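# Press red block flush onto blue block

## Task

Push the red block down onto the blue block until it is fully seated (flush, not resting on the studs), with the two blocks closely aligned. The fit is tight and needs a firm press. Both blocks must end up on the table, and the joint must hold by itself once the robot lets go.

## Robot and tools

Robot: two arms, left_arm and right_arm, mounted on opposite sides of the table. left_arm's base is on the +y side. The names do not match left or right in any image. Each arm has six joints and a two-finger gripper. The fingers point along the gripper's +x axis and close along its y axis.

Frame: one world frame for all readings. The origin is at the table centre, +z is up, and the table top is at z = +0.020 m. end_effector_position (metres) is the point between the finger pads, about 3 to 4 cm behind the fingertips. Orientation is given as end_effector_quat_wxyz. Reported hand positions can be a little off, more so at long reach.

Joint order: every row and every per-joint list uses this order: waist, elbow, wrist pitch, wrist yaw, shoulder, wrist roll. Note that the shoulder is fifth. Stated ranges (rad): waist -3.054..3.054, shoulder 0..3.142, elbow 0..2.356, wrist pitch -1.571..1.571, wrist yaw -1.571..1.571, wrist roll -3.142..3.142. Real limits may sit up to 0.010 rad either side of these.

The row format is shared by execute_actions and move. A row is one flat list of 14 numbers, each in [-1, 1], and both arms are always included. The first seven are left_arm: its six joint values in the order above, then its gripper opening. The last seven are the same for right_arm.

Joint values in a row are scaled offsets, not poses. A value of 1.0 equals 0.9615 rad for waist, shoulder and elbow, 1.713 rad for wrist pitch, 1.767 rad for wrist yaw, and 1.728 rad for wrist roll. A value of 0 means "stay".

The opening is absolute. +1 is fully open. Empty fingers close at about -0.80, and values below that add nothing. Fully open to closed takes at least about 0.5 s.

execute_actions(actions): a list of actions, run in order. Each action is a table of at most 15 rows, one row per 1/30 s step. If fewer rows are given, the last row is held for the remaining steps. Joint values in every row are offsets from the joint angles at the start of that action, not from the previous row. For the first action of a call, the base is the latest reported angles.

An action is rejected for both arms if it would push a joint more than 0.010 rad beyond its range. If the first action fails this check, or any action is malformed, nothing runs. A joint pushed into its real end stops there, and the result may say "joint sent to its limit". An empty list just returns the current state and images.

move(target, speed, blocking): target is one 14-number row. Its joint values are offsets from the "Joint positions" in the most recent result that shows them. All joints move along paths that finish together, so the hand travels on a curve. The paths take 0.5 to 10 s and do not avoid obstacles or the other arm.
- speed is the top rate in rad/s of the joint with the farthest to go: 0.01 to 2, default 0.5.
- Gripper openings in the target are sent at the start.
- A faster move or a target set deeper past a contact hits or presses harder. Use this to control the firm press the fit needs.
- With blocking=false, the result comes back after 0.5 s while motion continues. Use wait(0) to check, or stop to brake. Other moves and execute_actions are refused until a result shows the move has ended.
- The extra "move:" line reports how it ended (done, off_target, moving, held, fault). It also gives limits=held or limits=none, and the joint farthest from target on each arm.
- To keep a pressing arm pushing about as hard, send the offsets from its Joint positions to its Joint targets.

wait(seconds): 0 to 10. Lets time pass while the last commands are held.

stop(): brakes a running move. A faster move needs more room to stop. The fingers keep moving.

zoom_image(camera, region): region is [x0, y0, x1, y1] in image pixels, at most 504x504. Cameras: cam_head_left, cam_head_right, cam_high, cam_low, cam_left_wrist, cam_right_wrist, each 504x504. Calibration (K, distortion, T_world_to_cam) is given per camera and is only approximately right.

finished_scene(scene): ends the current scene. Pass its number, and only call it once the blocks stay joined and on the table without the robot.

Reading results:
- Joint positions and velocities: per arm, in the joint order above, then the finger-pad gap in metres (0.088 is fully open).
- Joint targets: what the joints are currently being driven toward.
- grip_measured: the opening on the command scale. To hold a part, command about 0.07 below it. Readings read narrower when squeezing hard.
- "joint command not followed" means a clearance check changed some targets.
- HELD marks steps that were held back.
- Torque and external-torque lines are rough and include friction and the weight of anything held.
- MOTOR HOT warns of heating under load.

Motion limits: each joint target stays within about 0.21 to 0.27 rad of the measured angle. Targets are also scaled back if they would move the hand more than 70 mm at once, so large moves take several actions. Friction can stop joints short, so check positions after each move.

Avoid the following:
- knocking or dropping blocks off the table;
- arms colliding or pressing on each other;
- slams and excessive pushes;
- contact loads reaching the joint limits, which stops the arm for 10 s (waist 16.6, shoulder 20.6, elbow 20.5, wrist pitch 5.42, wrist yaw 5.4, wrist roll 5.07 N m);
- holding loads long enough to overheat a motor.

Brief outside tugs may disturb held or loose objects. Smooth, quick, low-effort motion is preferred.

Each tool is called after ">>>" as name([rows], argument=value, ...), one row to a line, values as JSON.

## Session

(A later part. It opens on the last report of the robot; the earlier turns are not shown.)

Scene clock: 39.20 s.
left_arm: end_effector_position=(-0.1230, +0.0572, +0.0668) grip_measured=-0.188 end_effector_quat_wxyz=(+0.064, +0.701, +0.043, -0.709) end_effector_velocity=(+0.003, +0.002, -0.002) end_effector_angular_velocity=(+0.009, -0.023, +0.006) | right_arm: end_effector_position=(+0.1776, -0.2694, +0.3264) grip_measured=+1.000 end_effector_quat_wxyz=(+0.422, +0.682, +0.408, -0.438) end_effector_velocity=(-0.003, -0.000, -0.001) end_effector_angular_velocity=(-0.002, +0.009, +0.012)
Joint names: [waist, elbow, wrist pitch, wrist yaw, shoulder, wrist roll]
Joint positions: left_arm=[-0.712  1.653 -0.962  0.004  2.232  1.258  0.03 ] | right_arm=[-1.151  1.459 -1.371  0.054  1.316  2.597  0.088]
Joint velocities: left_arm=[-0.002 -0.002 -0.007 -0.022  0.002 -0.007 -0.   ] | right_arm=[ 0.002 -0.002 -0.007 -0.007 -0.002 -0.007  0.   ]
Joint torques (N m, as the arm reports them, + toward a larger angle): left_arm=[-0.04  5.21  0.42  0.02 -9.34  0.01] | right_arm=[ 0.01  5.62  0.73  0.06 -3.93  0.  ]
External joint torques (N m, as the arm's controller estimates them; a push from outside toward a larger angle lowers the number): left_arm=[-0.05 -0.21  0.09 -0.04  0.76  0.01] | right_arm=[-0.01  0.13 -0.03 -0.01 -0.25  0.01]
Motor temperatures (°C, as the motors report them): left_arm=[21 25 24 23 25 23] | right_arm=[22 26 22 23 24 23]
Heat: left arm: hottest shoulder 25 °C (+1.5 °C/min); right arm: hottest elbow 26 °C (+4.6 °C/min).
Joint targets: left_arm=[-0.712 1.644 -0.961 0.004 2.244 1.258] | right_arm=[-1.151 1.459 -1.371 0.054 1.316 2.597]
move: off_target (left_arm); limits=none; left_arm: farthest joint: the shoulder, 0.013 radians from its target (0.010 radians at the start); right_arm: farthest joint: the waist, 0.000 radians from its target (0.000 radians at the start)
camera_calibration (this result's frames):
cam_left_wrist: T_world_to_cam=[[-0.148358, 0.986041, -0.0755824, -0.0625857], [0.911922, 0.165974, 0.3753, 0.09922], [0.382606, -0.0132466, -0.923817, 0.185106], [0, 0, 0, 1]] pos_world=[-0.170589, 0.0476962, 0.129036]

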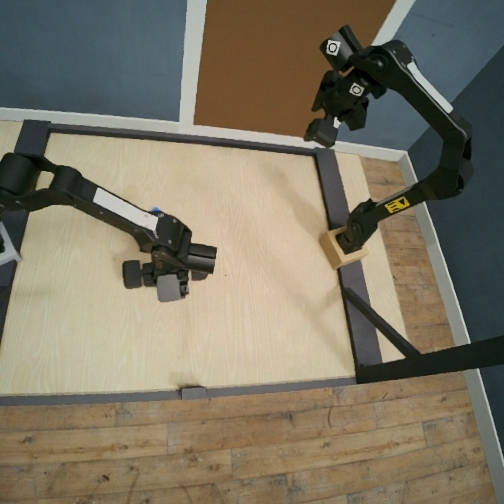

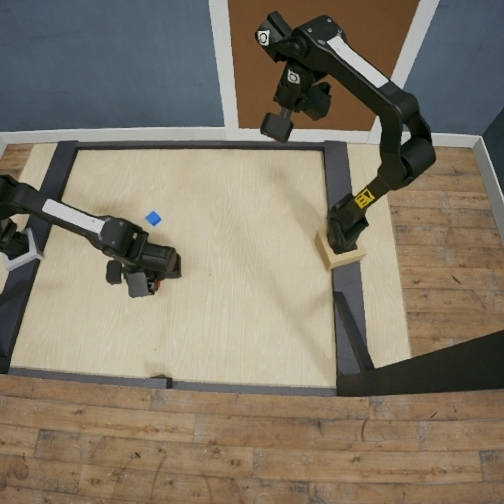

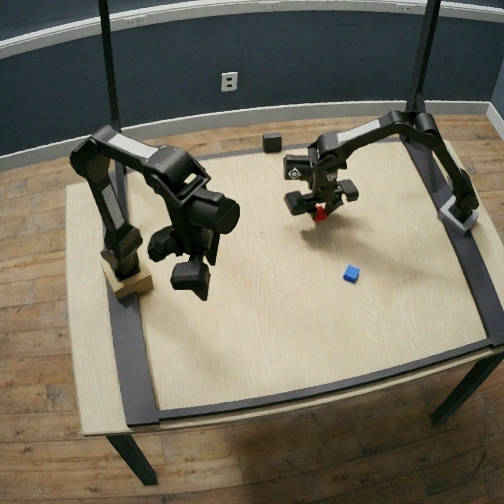

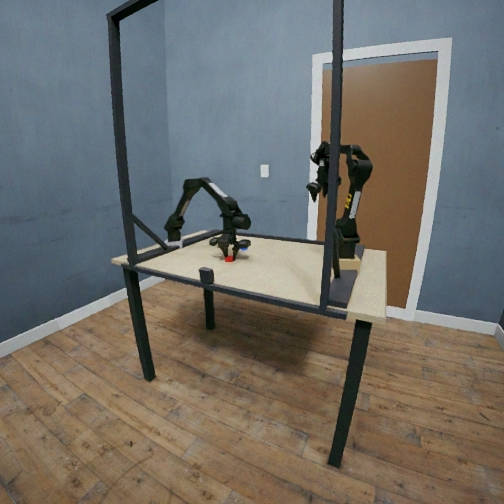

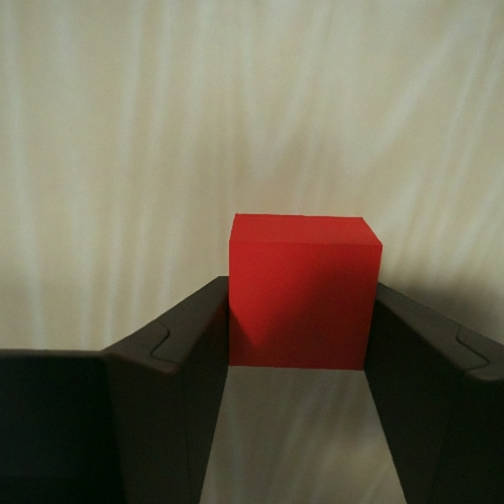

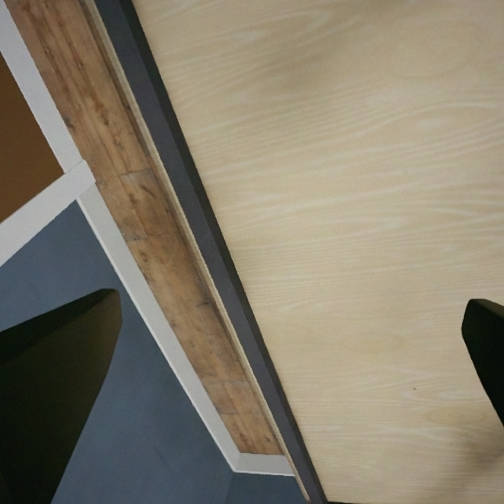

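>>> move(target=[0,0,-0.06,0,-0.15,0,-0.26,0,0,0,0,0,0,1], speed=0.3)

>>> move(target=[0.58,-0.06,0,0,-0.03,0.005,-0.26,0,0,0,0,0,0,1], speed=0.7)

Scene clock: 46.70 s.
left_arm: end_effector_position=(-0.1210, +0.0700, +0.1185) grip_measured=-0.188 end_effector_quat_wxyz=(+0.074, +0.698, +0.032, -0.711) end_effector_velocity=(+0.000, +0.002, -0.002) end_effector_angular_velocity=(+0.011, -0.010, -0.009) | right_arm: end_effector_position=(+0.1776, -0.2694, +0.3264) grip_measured=+1.000 end_effector_quat_wxyz=(+0.422, +0.682, +0.408, -0.438) end_effector_velocity=(-0.002, -0.001, -0.002) end_effector_angular_velocity=(-0.009, +0.010, +0.021)
Joint names: [waist, elbow, wrist pitch, wrist yaw, shoulder, wrist roll]
Joint positions: left_arm=[-0.712  1.653 -1.062  0.004  2.1    1.258  0.03 ] | right_arm=[-1.151  1.459 -1.371  0.054  1.316  2.597  0.088]
Joint velocities: left_arm=[-0.002 -0.002 -0.007 -0.007  0.002  0.007 -0.   ] | right_arm=[-0.002 -0.007 -0.007 -0.007 -0.002 -0.022  0.   ]
Joint torques (N m, as the arm reports them, + toward a larger angle): left_arm=[ -0.1    6.63   0.22   0.08 -11.77   0.03] | right_arm=[ 0.01  5.6   0.74  0.06 -3.93 -0.01]
External joint torques (N m, as the arm's controller estimates them; a push from outside toward a larger angle lowers the number): left_arm=[-0.08  0.94 -0.19  0.02 -2.24  0.04] | right_arm=[ 0.01  0.14 -0.02 -0.01 -0.27  0.01]
Motor temperatures (°C, as the motors report them): left_arm=[21 25 24 23 27 23] | right_arm=[22 26 22 23 24 23]
Heat: left arm: hottest shoulder 27 °C (+3.9 °C/min); right arm: hottest elbow 26 °C (+3.9 °C/min).
Joint targets: left_arm=[-0.712 1.653 -1.065 0.004 2.088 1.258] | right_arm=[-1.151 1.459 -1.371 0.054 1.316 2.597]
move: off_target (left_arm); limits=none; left_arm: farthest joint: the shoulder, 0.013 radians from its target (0.144 radians at the start); right_arm: farthest joint: the waist, 0.000 radians from its target (0.000 radians at the start)
camera_calibration (this result's frames):
cam_left_wrist: T_world_to_cam=[[-0.148818, 0.98321, -0.105601, -0.067235], [0.913805, 0.177547, 0.365291, 0.0764017], [0.377907, -0.0421365, -0.924884, 0.233856], [0, 0, 0, 1]] pos_world=[-0.168198, 0.0623951, 0.181281]

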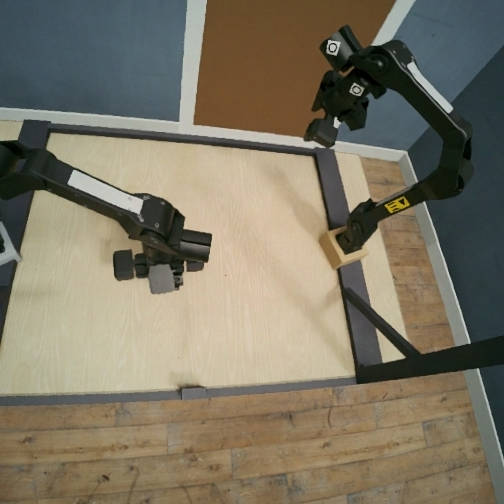

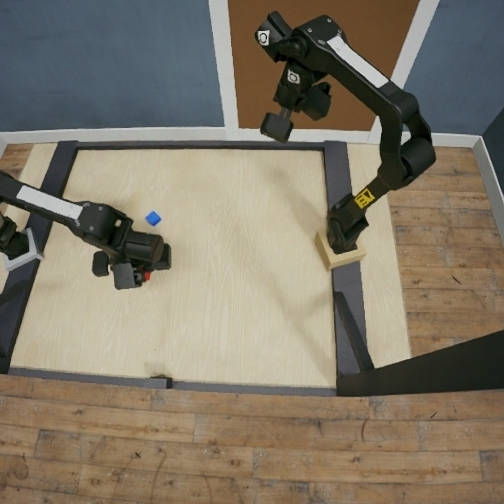

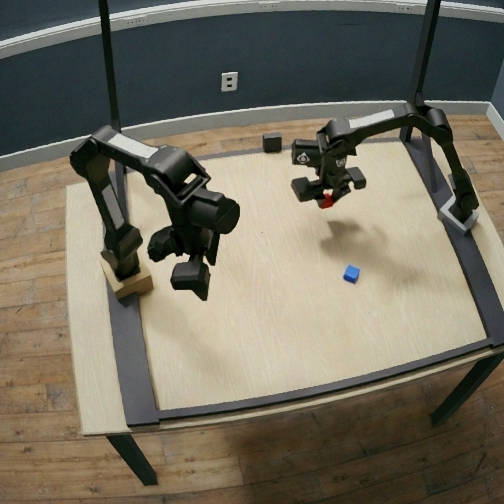

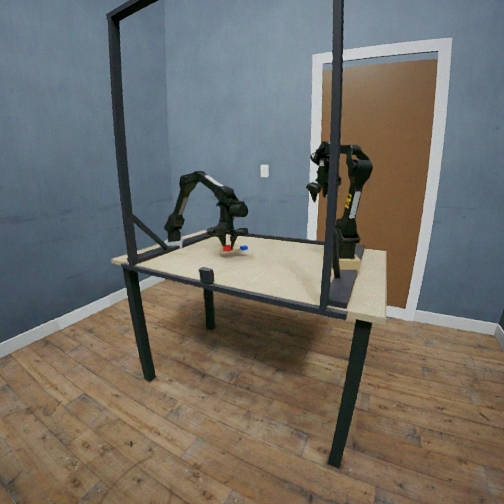

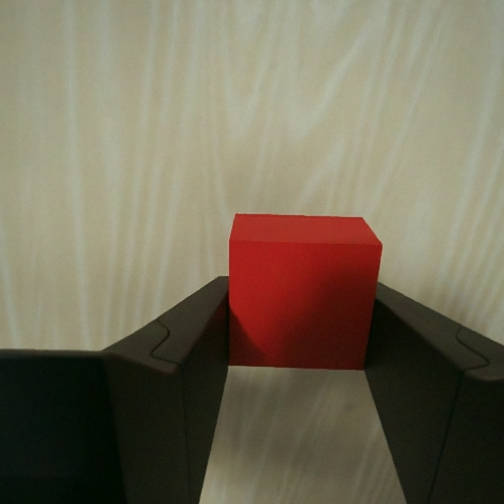

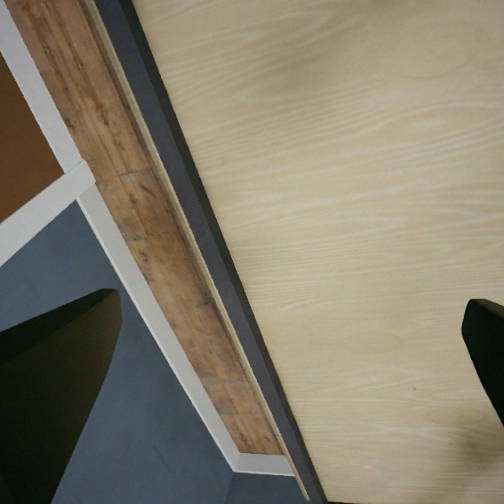

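Scene clock: 48.00 s.
left_arm: end_effector_position=(+0.1001, +0.1067, +0.1129) grip_measured=-0.188 end_effector_quat_wxyz=(+0.254, +0.663, +0.232, -0.665) end_effector_velocity=(-0.000, +0.000, -0.001) end_effector_angular_velocity=(+0.000, -0.007, +0.020) | right_arm: end_effector_position=(+0.1776, -0.2694, +0.3264) grip_measured=+1.000 end_effector_quat_wxyz=(+0.422, +0.682, +0.408, -0.438) end_effector_velocity=(-0.003, +0.000, +0.002) end_effector_angular_velocity=(+0.015, +0.011, +0.012)
Joint names: [waist, elbow, wrist pitch, wrist yaw, shoulder, wrist roll]
Joint positions: left_arm=[-0.156  1.609 -1.062  0.004  2.085  1.264  0.03 ] | right_arm=[-1.151  1.459 -1.371  0.054  1.316  2.597  0.088]
Joint velocities: left_arm=[-0.002 -0.007  0.007 -0.007 -0.002 -0.022  0.   ] | right_arm=[-0.002  0.002 -0.007 -0.022 -0.007 -0.007  0.   ]
Joint torques (N m, as the arm reports them, + toward a larger angle): left_arm=[  0.11   4.99   0.43   0.05 -11.64   0.15] | right_arm=[ 0.02  5.62  0.73  0.06 -3.95  0.  ]
External joint torques (N m, as the arm's controller estimates them; a push from outside toward a larger angle lowers the number): left_arm=[ 0.09 -0.64  0.07  0.   -2.27  0.16] | right_arm=[ 0.01  0.06 -0.05 -0.01 -0.21  0.01]
Motor temperatures (°C, as the motors report them): left_arm=[21 25 24 23 27 23] | right_arm=[22 26 22 23 24 23]
Heat: left arm: hottest shoulder 27 °C (+3.8 °C/min); right arm: hottest elbow 26 °C (+3.8 °C/min).
Joint targets: left_arm=[-0.154 1.596 -1.062 0.004 2.071 1.267] | right_arm=[-1.151 1.459 -1.371 0.054 1.316 2.597]
move: off_target (left_arm); limits=none; left_arm: farthest joint: the shoulder, 0.014 radians from its target (0.029 radians at the start); right_arm: farthest joint: the waist, 0.000 radians from its target (0.000 radians at the start)
camera_calibration (this result's frames):
cam_left_wrist: T_world_to_cam=[[-0.642162, 0.762645, -0.0774668, -0.00129925], [0.690058, 0.619118, 0.374851, -0.155861], [0.33384, 0.187259, -0.923843, 0.126433], [0, 0, 0, 1]] pos_world=[0.0645107, 0.0738117, 0.175128]

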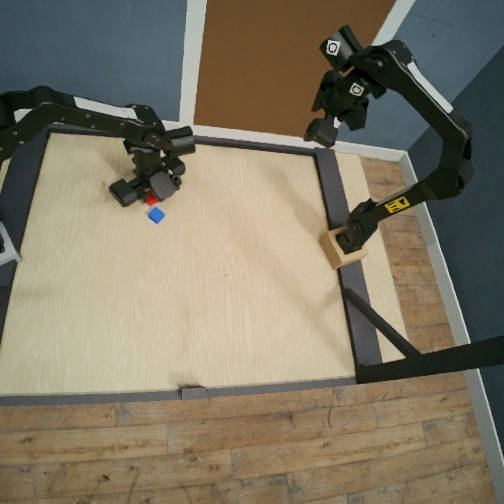

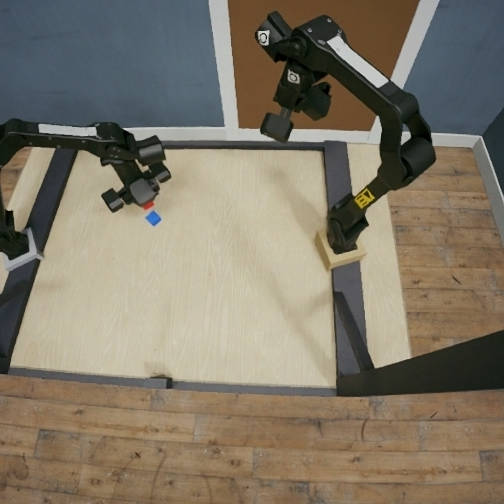

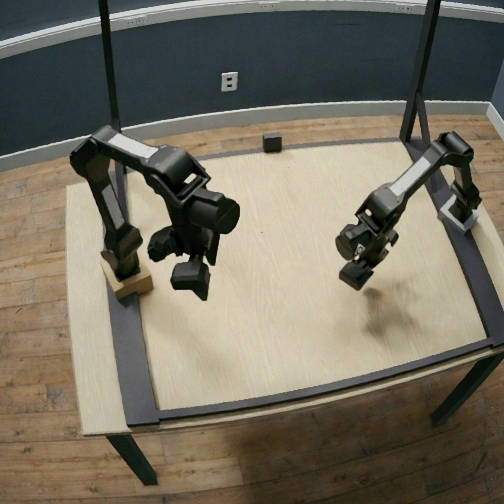

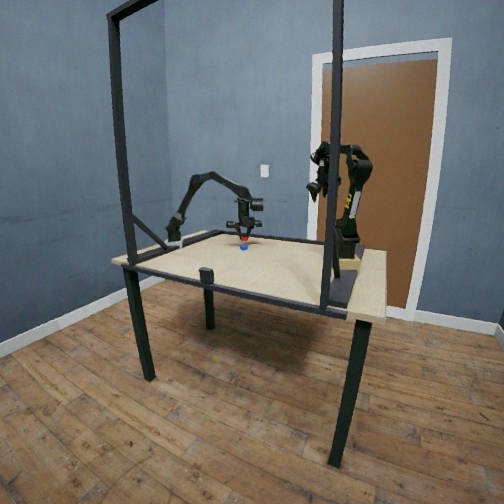

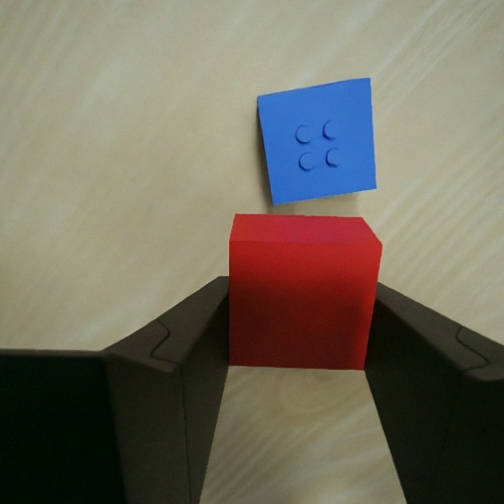

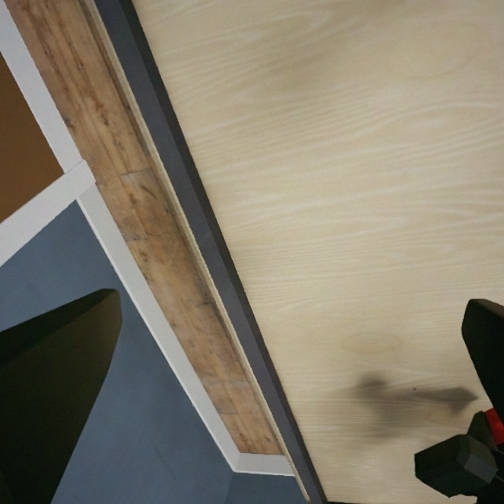

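>>> move(target=[-0.084,-0.032,0.033,0,0.056,-0.145,-0.26,0,0,0,0,0,0,1], speed=0.2)

Scene clock: 59.87 s.
left_arm: end_effector_position=(+0.0722, +0.0918, +0.0935) grip_measured=-0.187 end_effector_quat_wxyz=(+0.308, +0.638, +0.289, -0.644) end_effector_velocity=(-0.001, +0.003, -0.001) end_effector_angular_velocity=(+0.014, -0.003, +0.020) | right_arm: end_effector_position=(+0.1776, -0.2694, +0.3264) grip_measured=+1.000 end_effector_quat_wxyz=(+0.422, +0.682, +0.408, -0.438) end_effector_velocity=(+0.000, +0.001, +0.003) end_effector_angular_velocity=(+0.015, -0.009, +0.007)
Joint names: [waist, elbow, wrist pitch, wrist yaw, shoulder, wrist roll]
Joint positions: left_arm=[-0.233  1.59  -1.008  0.004  2.125  1.016  0.03 ] | right_arm=[-1.151  1.459 -1.371  0.054  1.316  2.597  0.088]
Joint velocities: left_arm=[-0.002 -0.007 -0.007 -0.007 -0.002 -0.022 -0.001] | right_arm=[-0.002  0.002  0.007 -0.007 -0.007 -0.007  0.   ]
Joint torques (N m, as the arm reports them, + toward a larger angle): left_arm=[-0.29  5.07  0.57  0.01 -8.36 -0.09] | right_arm=[ 0.01  5.62  0.73  0.06 -3.93 -0.01]
External joint torques (N m, as the arm's controller estimates them; a push from outside toward a larger angle lowers the number): left_arm=[-0.3  -0.49  0.21 -0.04  1.23 -0.09] | right_arm=[ 0.01  0.05 -0.06 -0.01 -0.2   0.01]
Motor temperatures (°C, as the motors report them): left_arm=[21 25 24 23 29 23] | right_arm=[22 27 22 23 24 23]
Heat: left arm: hottest shoulder 29 °C (+5.0 °C/min); right arm: hottest elbow 27 °C (+4.0 °C/min).
Joint targets: left_arm=[-0.237 1.578 -1.005 0.004 2.139 1.013] | right_arm=[-1.151 1.459 -1.371 0.054 1.316 2.597]
move: off_target (left_arm); limits=none; left_arm: farthest joint: the shoulder, 0.014 radians from its target (0.053 radians at the start); right_arm: farthest joint: the waist, 0.000 radians from its target (0.000 radians at the start)
camera_calibration (this result's frames):
cam_left_wrist: T_world_to_cam=[[-0.762352, 0.643368, -0.0699781, 0.00958452], [0.578919, 0.726294, 0.370608, -0.121596], [0.289262, 0.242022, -0.926149, 0.119074], [0, 0, 0, 1]] pos_world=[0.0432572, 0.0533292, 0.156015]

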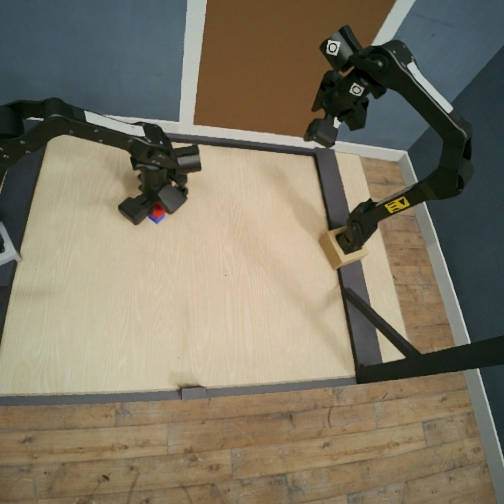

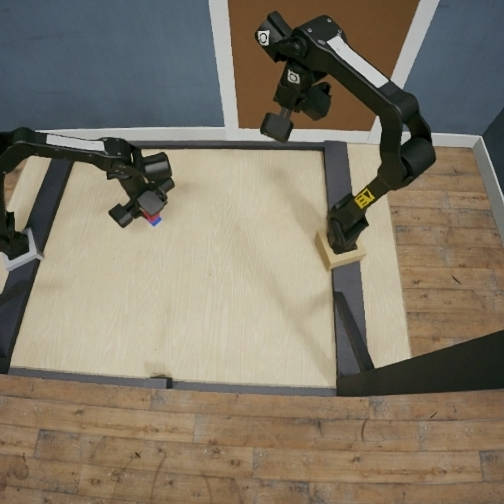

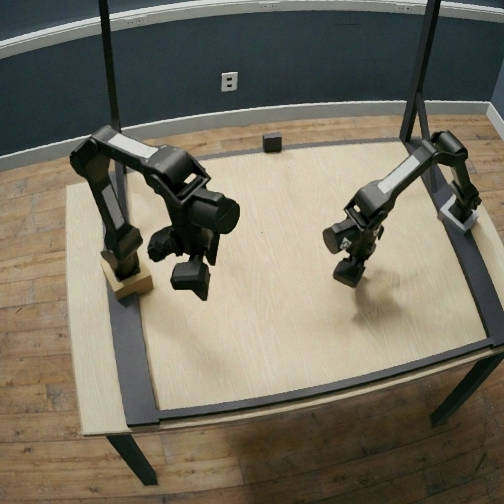

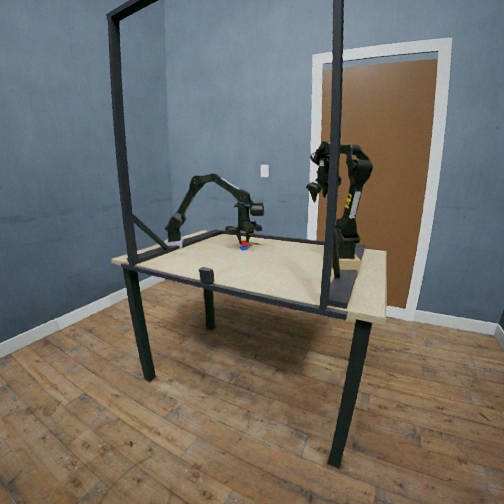

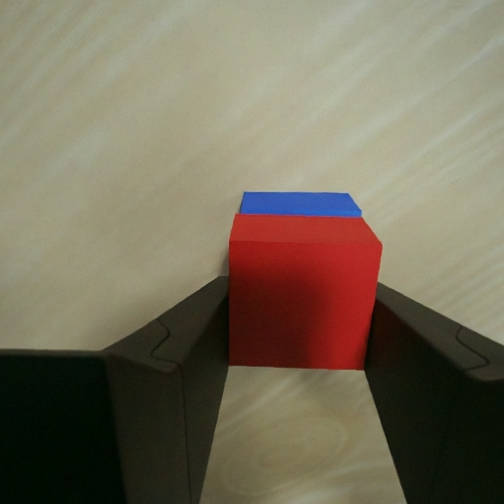

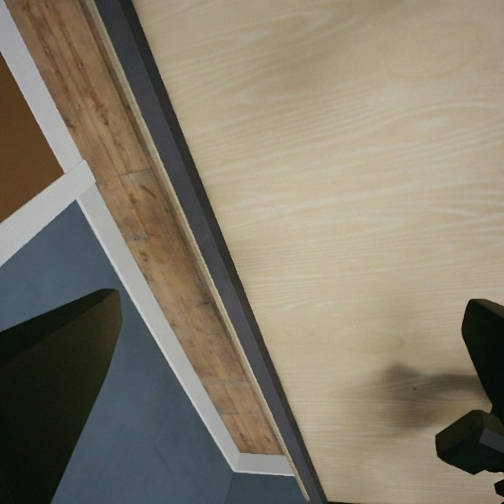

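>>> zoom_image(camera="cam_left_wrist", region=[210,170,400,270])

>>> zoom_image(camera="cam_head_right", region=[125,190,185,240])

Region (210, 170, 400, 270) of cam_left_wrist's 504x504 image, scaled by 2.653, with more detail than that image has; it fills the top 265 rows of this view, and the rest is white.

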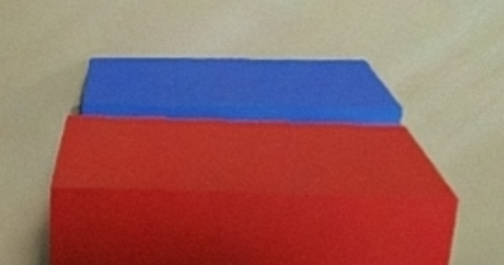

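Region (125, 190, 185, 240) of cam_head_right's 504x504 image, scaled by 8.400, with more detail than that image has.

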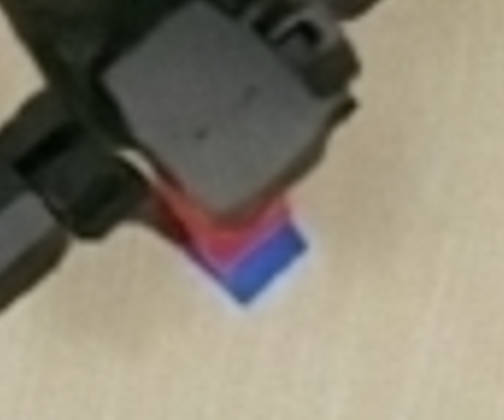

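>>> move(target=[0.004,-0.012,-0.007,0,0.016,-0.014,-0.26,0,0,0,0,0,0,1], speed=0.05)

>>> zoom_image(camera="cam_left_wrist", region=[210,170,400,270])

Scene clock: 68.27 s.
left_arm: end_effector_position=(+0.0716, +0.0937, +0.0935) grip_measured=-0.187 end_effector_quat_wxyz=(+0.312, +0.636, +0.298, -0.640) end_effector_velocity=(-0.001, +0.004, -0.003) end_effector_angular_velocity=(+0.019, -0.001, +0.005) | right_arm: end_effector_position=(+0.1776, -0.2694, +0.3264) grip_measured=+1.000 end_effector_quat_wxyz=(+0.422, +0.682, +0.408, -0.438) end_effector_velocity=(-0.000, -0.004, +0.001) end_effector_angular_velocity=(-0.013, -0.007, +0.011)
Joint names: [waist, elbow, wrist pitch, wrist yaw, shoulder, wrist roll]
Joint positions: left_arm=[-0.233  1.59  -1.017  0.004  2.125  0.996  0.03 ] | right_arm=[-1.151  1.459 -1.371  0.054  1.316  2.597  0.088]
Joint velocities: left_arm=[-0.002 -0.007 -0.007 -0.007  0.002 -0.007 -0.   ] | right_arm=[-0.007 -0.002 -0.007  0.007 -0.007 -0.022  0.   ]
Joint torques (N m, as the arm reports them, + toward a larger angle): left_arm=[ 0.29  5.17  0.12  0.04 -7.98 -0.12] | right_arm=[ 0.02  5.61  0.73  0.06 -3.94  0.  ]
External joint torques (N m, as the arm's controller estimates them; a push from outside toward a larger angle lowers the number): left_arm=[ 0.28 -0.36 -0.23  0.    1.54 -0.12] | right_arm=[ 0.04  0.1  -0.03 -0.02 -0.21  0.01]
Motor temperatures (°C, as the motors report them): left_arm=[21 24 24 23 29 23] | right_arm=[22 27 23 23 25 23]
Heat: left arm: hottest shoulder 29 °C (+5.1 °C/min); right arm: hottest elbow 27 °C (+3.0 °C/min).
Joint targets: left_arm=[-0.229 1.579 -1.020 0.004 2.140 0.992] | right_arm=[-1.151 1.459 -1.371 0.054 1.316 2.597]
move: off_target (left_arm); limits=none; left_arm: farthest joint: the shoulder, 0.016 radians from its target (0.016 radians at the start); right_arm: farthest joint: the waist, 0.000 radians from its target (0.000 radians at the start)
camera_calibration (this result's frames):
cam_left_wrist: T_world_to_cam=[[-0.775665, 0.6281, -0.0619166, 0.00951634], [0.565122, 0.734857, 0.374996, -0.12282], [0.281035, 0.255881, -0.924956, 0.117929], [0, 0, 0, 1]] pos_world=[0.0436478, 0.0541025, 0.155726]

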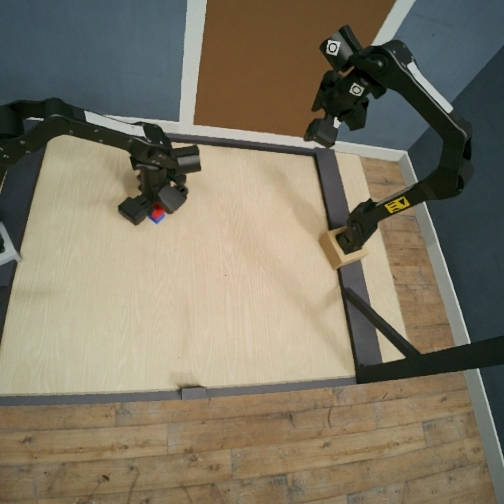

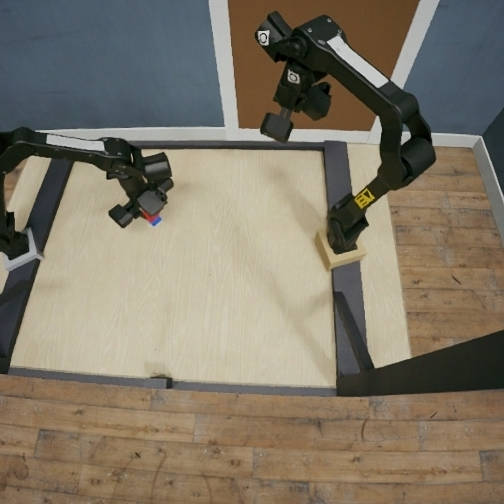

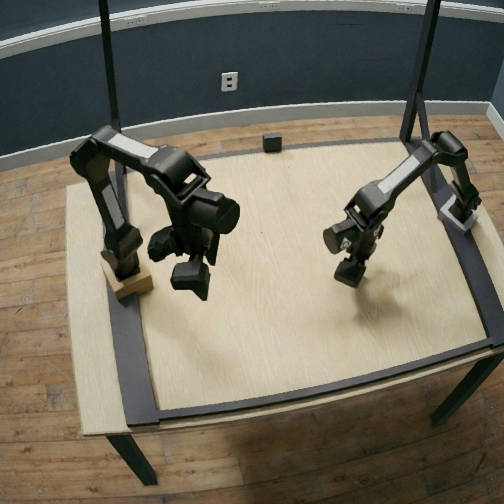

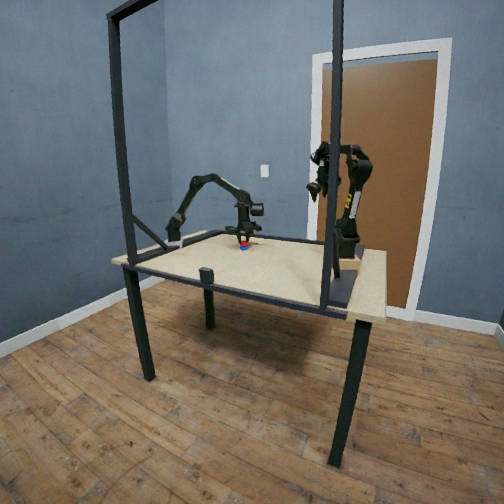

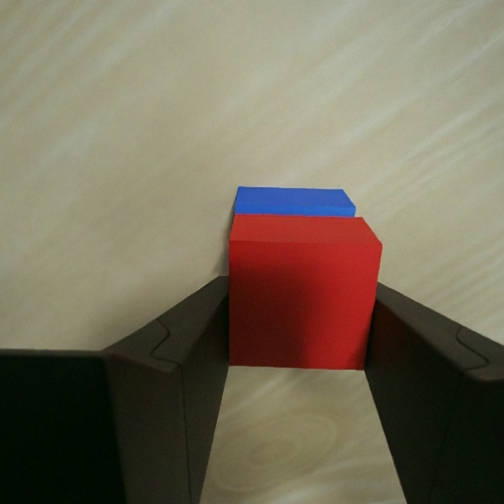

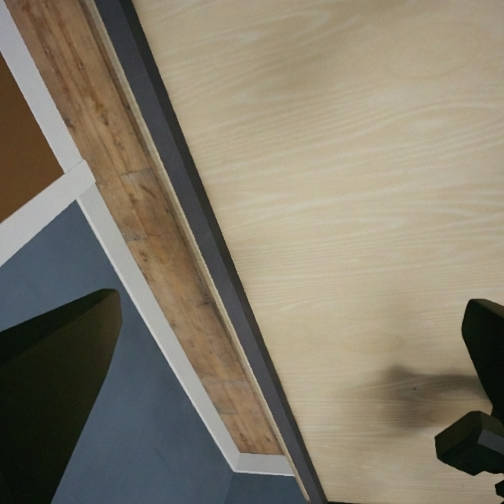

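Region (210, 170, 400, 270) of cam_left_wrist's 504x504 image, scaled by 2.653, with more detail than that image has; it fills the top 265 rows of this view, and the rest is white.

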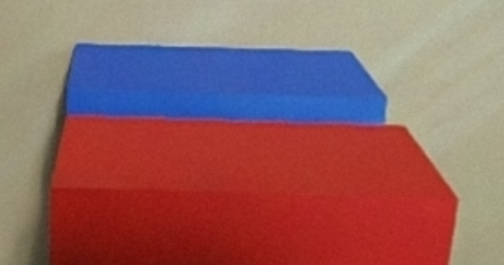

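>>> move(target=[0,-0.012,0.006,0,0.025,0,-0.26,0,0,0,0,0,0,1], speed=0.04)

>>> zoom_image(camera="cam_left_wrist", region=[210,170,400,270])

Scene clock: 73.07 s.
left_arm: end_effector_position=(+0.0719, +0.0927, +0.0900) grip_measured=-0.187 end_effector_quat_wxyz=(+0.311, +0.636, +0.299, -0.640) end_effector_velocity=(-0.001, +0.004, -0.003) end_effector_angular_velocity=(+0.019, -0.001, +0.005) | right_arm: end_effector_position=(+0.1776, -0.2694, +0.3264) grip_measured=+1.000 end_effector_quat_wxyz=(+0.422, +0.682, +0.408, -0.438) end_effector_velocity=(-0.006, -0.002, -0.001) end_effector_angular_velocity=(+0.002, +0.025, +0.012)
Joint names: [waist, elbow, wrist pitch, wrist yaw, shoulder, wrist roll]
Joint positions: left_arm=[-0.233  1.59  -1.009  0.004  2.134  0.995  0.03 ] | right_arm=[-1.151  1.459 -1.371  0.054  1.316  2.597  0.088]
Joint velocities: left_arm=[-0.002 -0.007 -0.007 -0.007  0.002 -0.007 -0.   ] | right_arm=[-0.002 -0.002 -0.022 -0.022 -0.007 -0.007  0.   ]
Joint torques (N m, as the arm reports them, + toward a larger angle): left_arm=[-0.09  5.08  0.6   0.06 -8.39  0.01] | right_arm=[ 0.02  5.63  0.73  0.06 -3.92 -0.01]
External joint torques (N m, as the arm's controller estimates them; a push from outside toward a larger angle lowers the number): left_arm=[-0.09 -0.44  0.26  0.01  1.23  0.01] | right_arm=[ 0.    0.11 -0.04  0.   -0.2   0.01]
Motor temperatures (°C, as the motors report them): left_arm=[21 24 24 23 29 23] | right_arm=[22 27 23 23 25 23]
Heat: left arm: hottest shoulder 29 °C (+5.1 °C/min); right arm: hottest elbow 27 °C (+2.0 °C/min).
Joint targets: left_arm=[-0.233 1.579 -1.007 0.004 2.149 0.996] | right_arm=[-1.151 1.459 -1.371 0.054 1.316 2.597]
move: off_target (left_arm); limits=none; left_arm: farthest joint: the shoulder, 0.015 radians from its target (0.024 radians at the start); right_arm: farthest joint: the waist, 0.000 radians from its target (0.000 radians at the start)
camera_calibration (this result's frames):
cam_left_wrist: T_world_to_cam=[[-0.775935, 0.627893, -0.0606318, 0.0100927], [0.565023, 0.734529, 0.375788, -0.121003], [0.28049, 0.257328, -0.92472, 0.114743], [0, 0, 0, 1]] pos_world=[0.0440164, 0.0530162, 0.152188]

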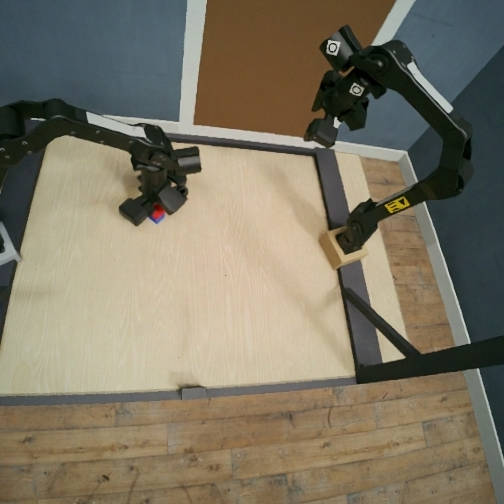

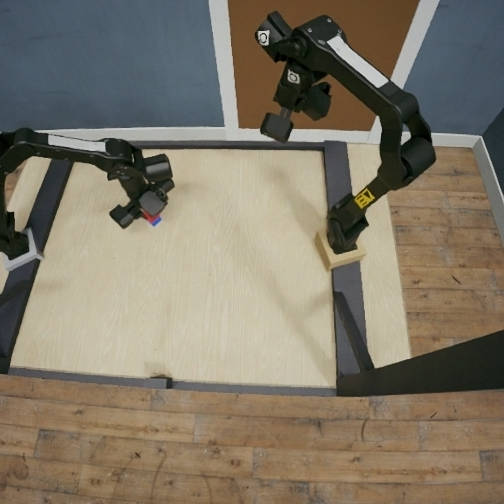

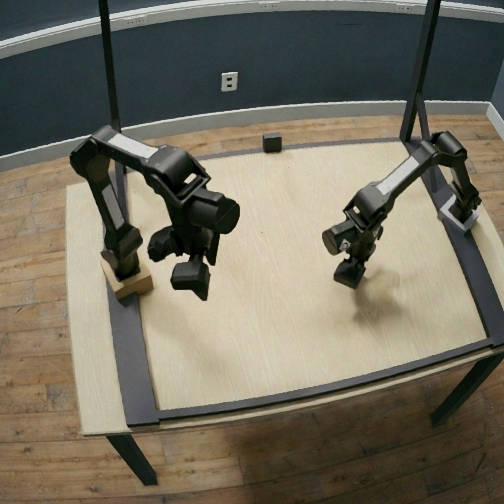

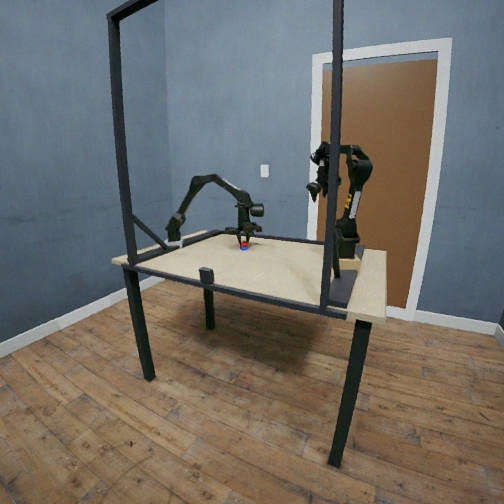

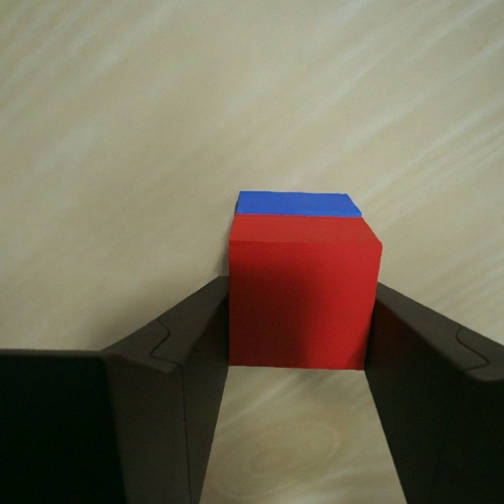

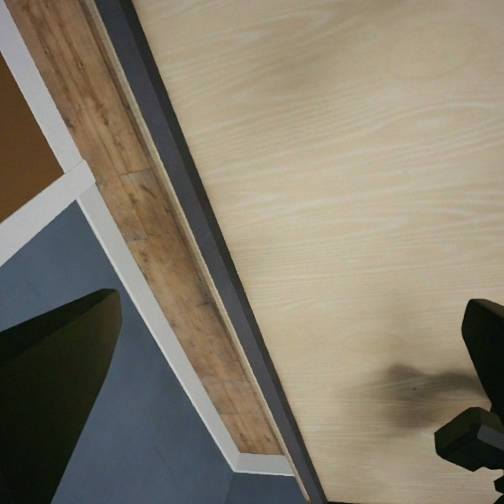

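Region (210, 170, 400, 270) of cam_left_wrist's 504x504 image, scaled by 2.653, with more detail than that image has; it fills the top 265 rows of this view, and the rest is white.

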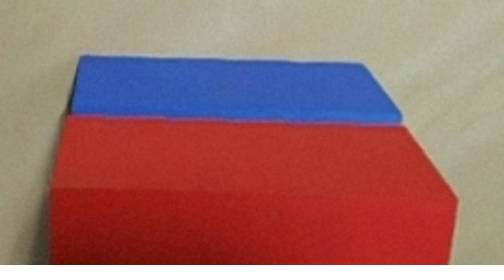

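Aligned well. Press.

>>> move(target=[0,-0.035,0.002,0,0.045,0,-0.3,0,0,0,0,0,0,1], speed=0.04)

>>> zoom_image(camera="cam_left_wrist", region=[210,170,400,270])

Scene clock: 77.77 s.
left_arm: end_effector_position=(+0.0714, +0.0945, +0.0860) grip_measured=-0.187 end_effector_quat_wxyz=(+0.308, +0.636, +0.303, -0.640) end_effector_velocity=(-0.002, +0.006, +0.001) end_effector_angular_velocity=(+0.023, -0.000, +0.005) | right_arm: end_effector_position=(+0.1776, -0.2694, +0.3264) grip_measured=+1.000 end_effector_quat_wxyz=(+0.422, +0.682, +0.408, -0.438) end_effector_velocity=(+0.001, -0.000, -0.001) end_effector_angular_velocity=(+0.005, +0.001, +0.002)
Joint names: [waist, elbow, wrist pitch, wrist yaw, shoulder, wrist roll]
Joint positions: left_arm=[-0.233  1.583 -1.006  0.004  2.14   0.995  0.03 ] | right_arm=[-1.151  1.459 -1.371  0.054  1.316  2.597  0.088]
Joint velocities: left_arm=[-0.002 -0.007 -0.022 -0.007 -0.007 -0.007 -0.001] | right_arm=[-0.007 -0.007  0.007 -0.007 -0.002 -0.007  0.   ]
Joint torques (N m, as the arm reports them, + toward a larger angle): left_arm=[-0.05  2.94  0.38  0.04 -5.78 -0.01] | right_arm=[ 0.02  5.62  0.73  0.06 -3.93 -0.01]
External joint torques (N m, as the arm's controller estimates them; a push from outside toward a larger angle lowers the number): left_arm=[-0.03 -2.58  0.06 -0.01  3.92 -0.02] | right_arm=[ 0.02  0.18 -0.04 -0.01 -0.35  0.01]
Motor temperatures (°C, as the motors report them): left_arm=[21 24 24 23 29 23] | right_arm=[22 27 23 23 25 23]
Heat: left arm: hottest shoulder 29 °C (+5.0 °C/min); right arm: hottest elbow 27 °C (+2.0 °C/min).
Joint targets: left_arm=[-0.233 1.557 -1.006 0.004 2.177 0.995] | right_arm=[-1.151 1.459 -1.371 0.054 1.316 2.597]
move: off_target (left_arm); limits=none; left_arm: farthest joint: the shoulder, 0.037 radians from its target (0.043 radians at the start); right_arm: farthest joint: the waist, 0.000 radians from its target (0.000 radians at the start)
camera_calibration (this result's frames):
cam_left_wrist: T_world_to_cam=[[-0.776109, 0.628425, -0.0523119, 0.00758576], [0.566193, 0.730963, 0.380944, -0.120627], [0.277633, 0.266035, -0.923117, 0.109997], [0, 0, 0, 1]] pos_world=[0.0436465, 0.0541433, 0.147889]

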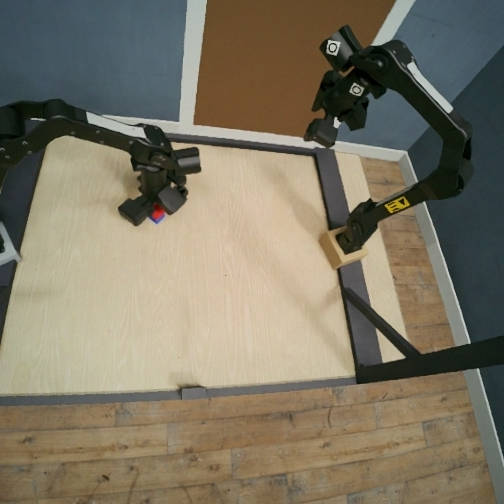

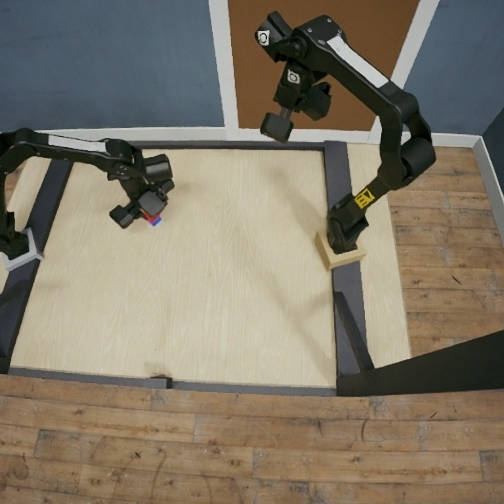

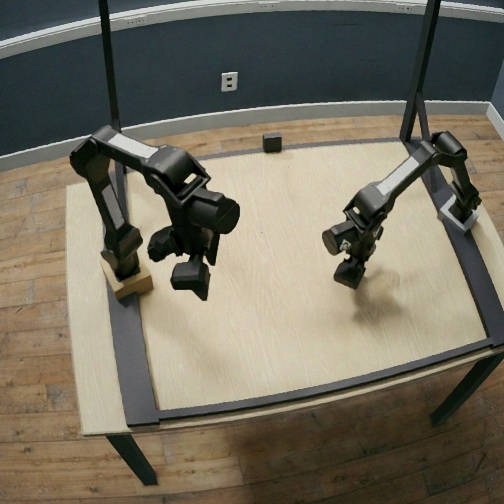

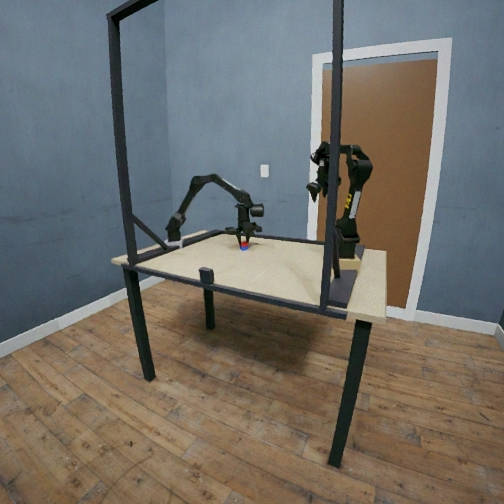

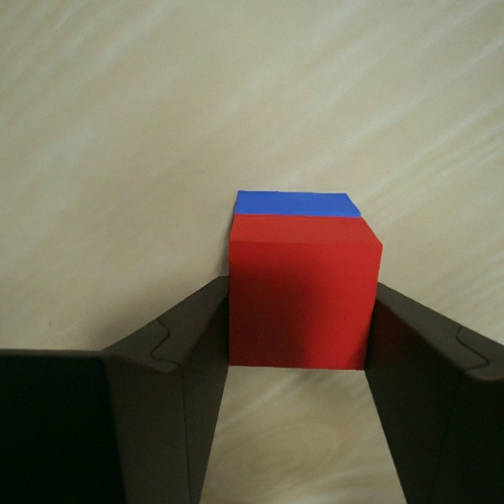

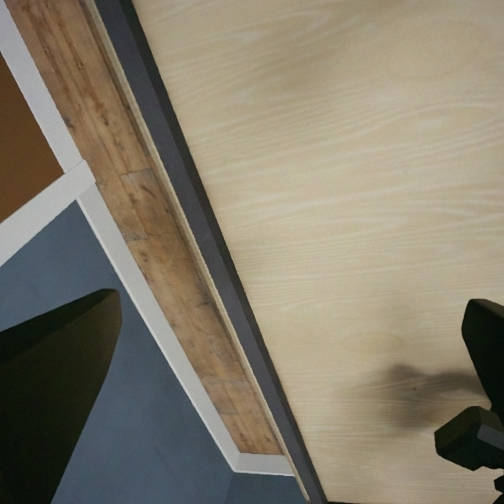

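Region (210, 170, 400, 270) of cam_left_wrist's 504x504 image, scaled by 2.653, with more detail than that image has; it fills the top 265 rows of this view, and the rest is white.

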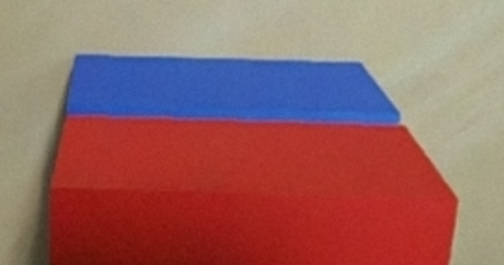

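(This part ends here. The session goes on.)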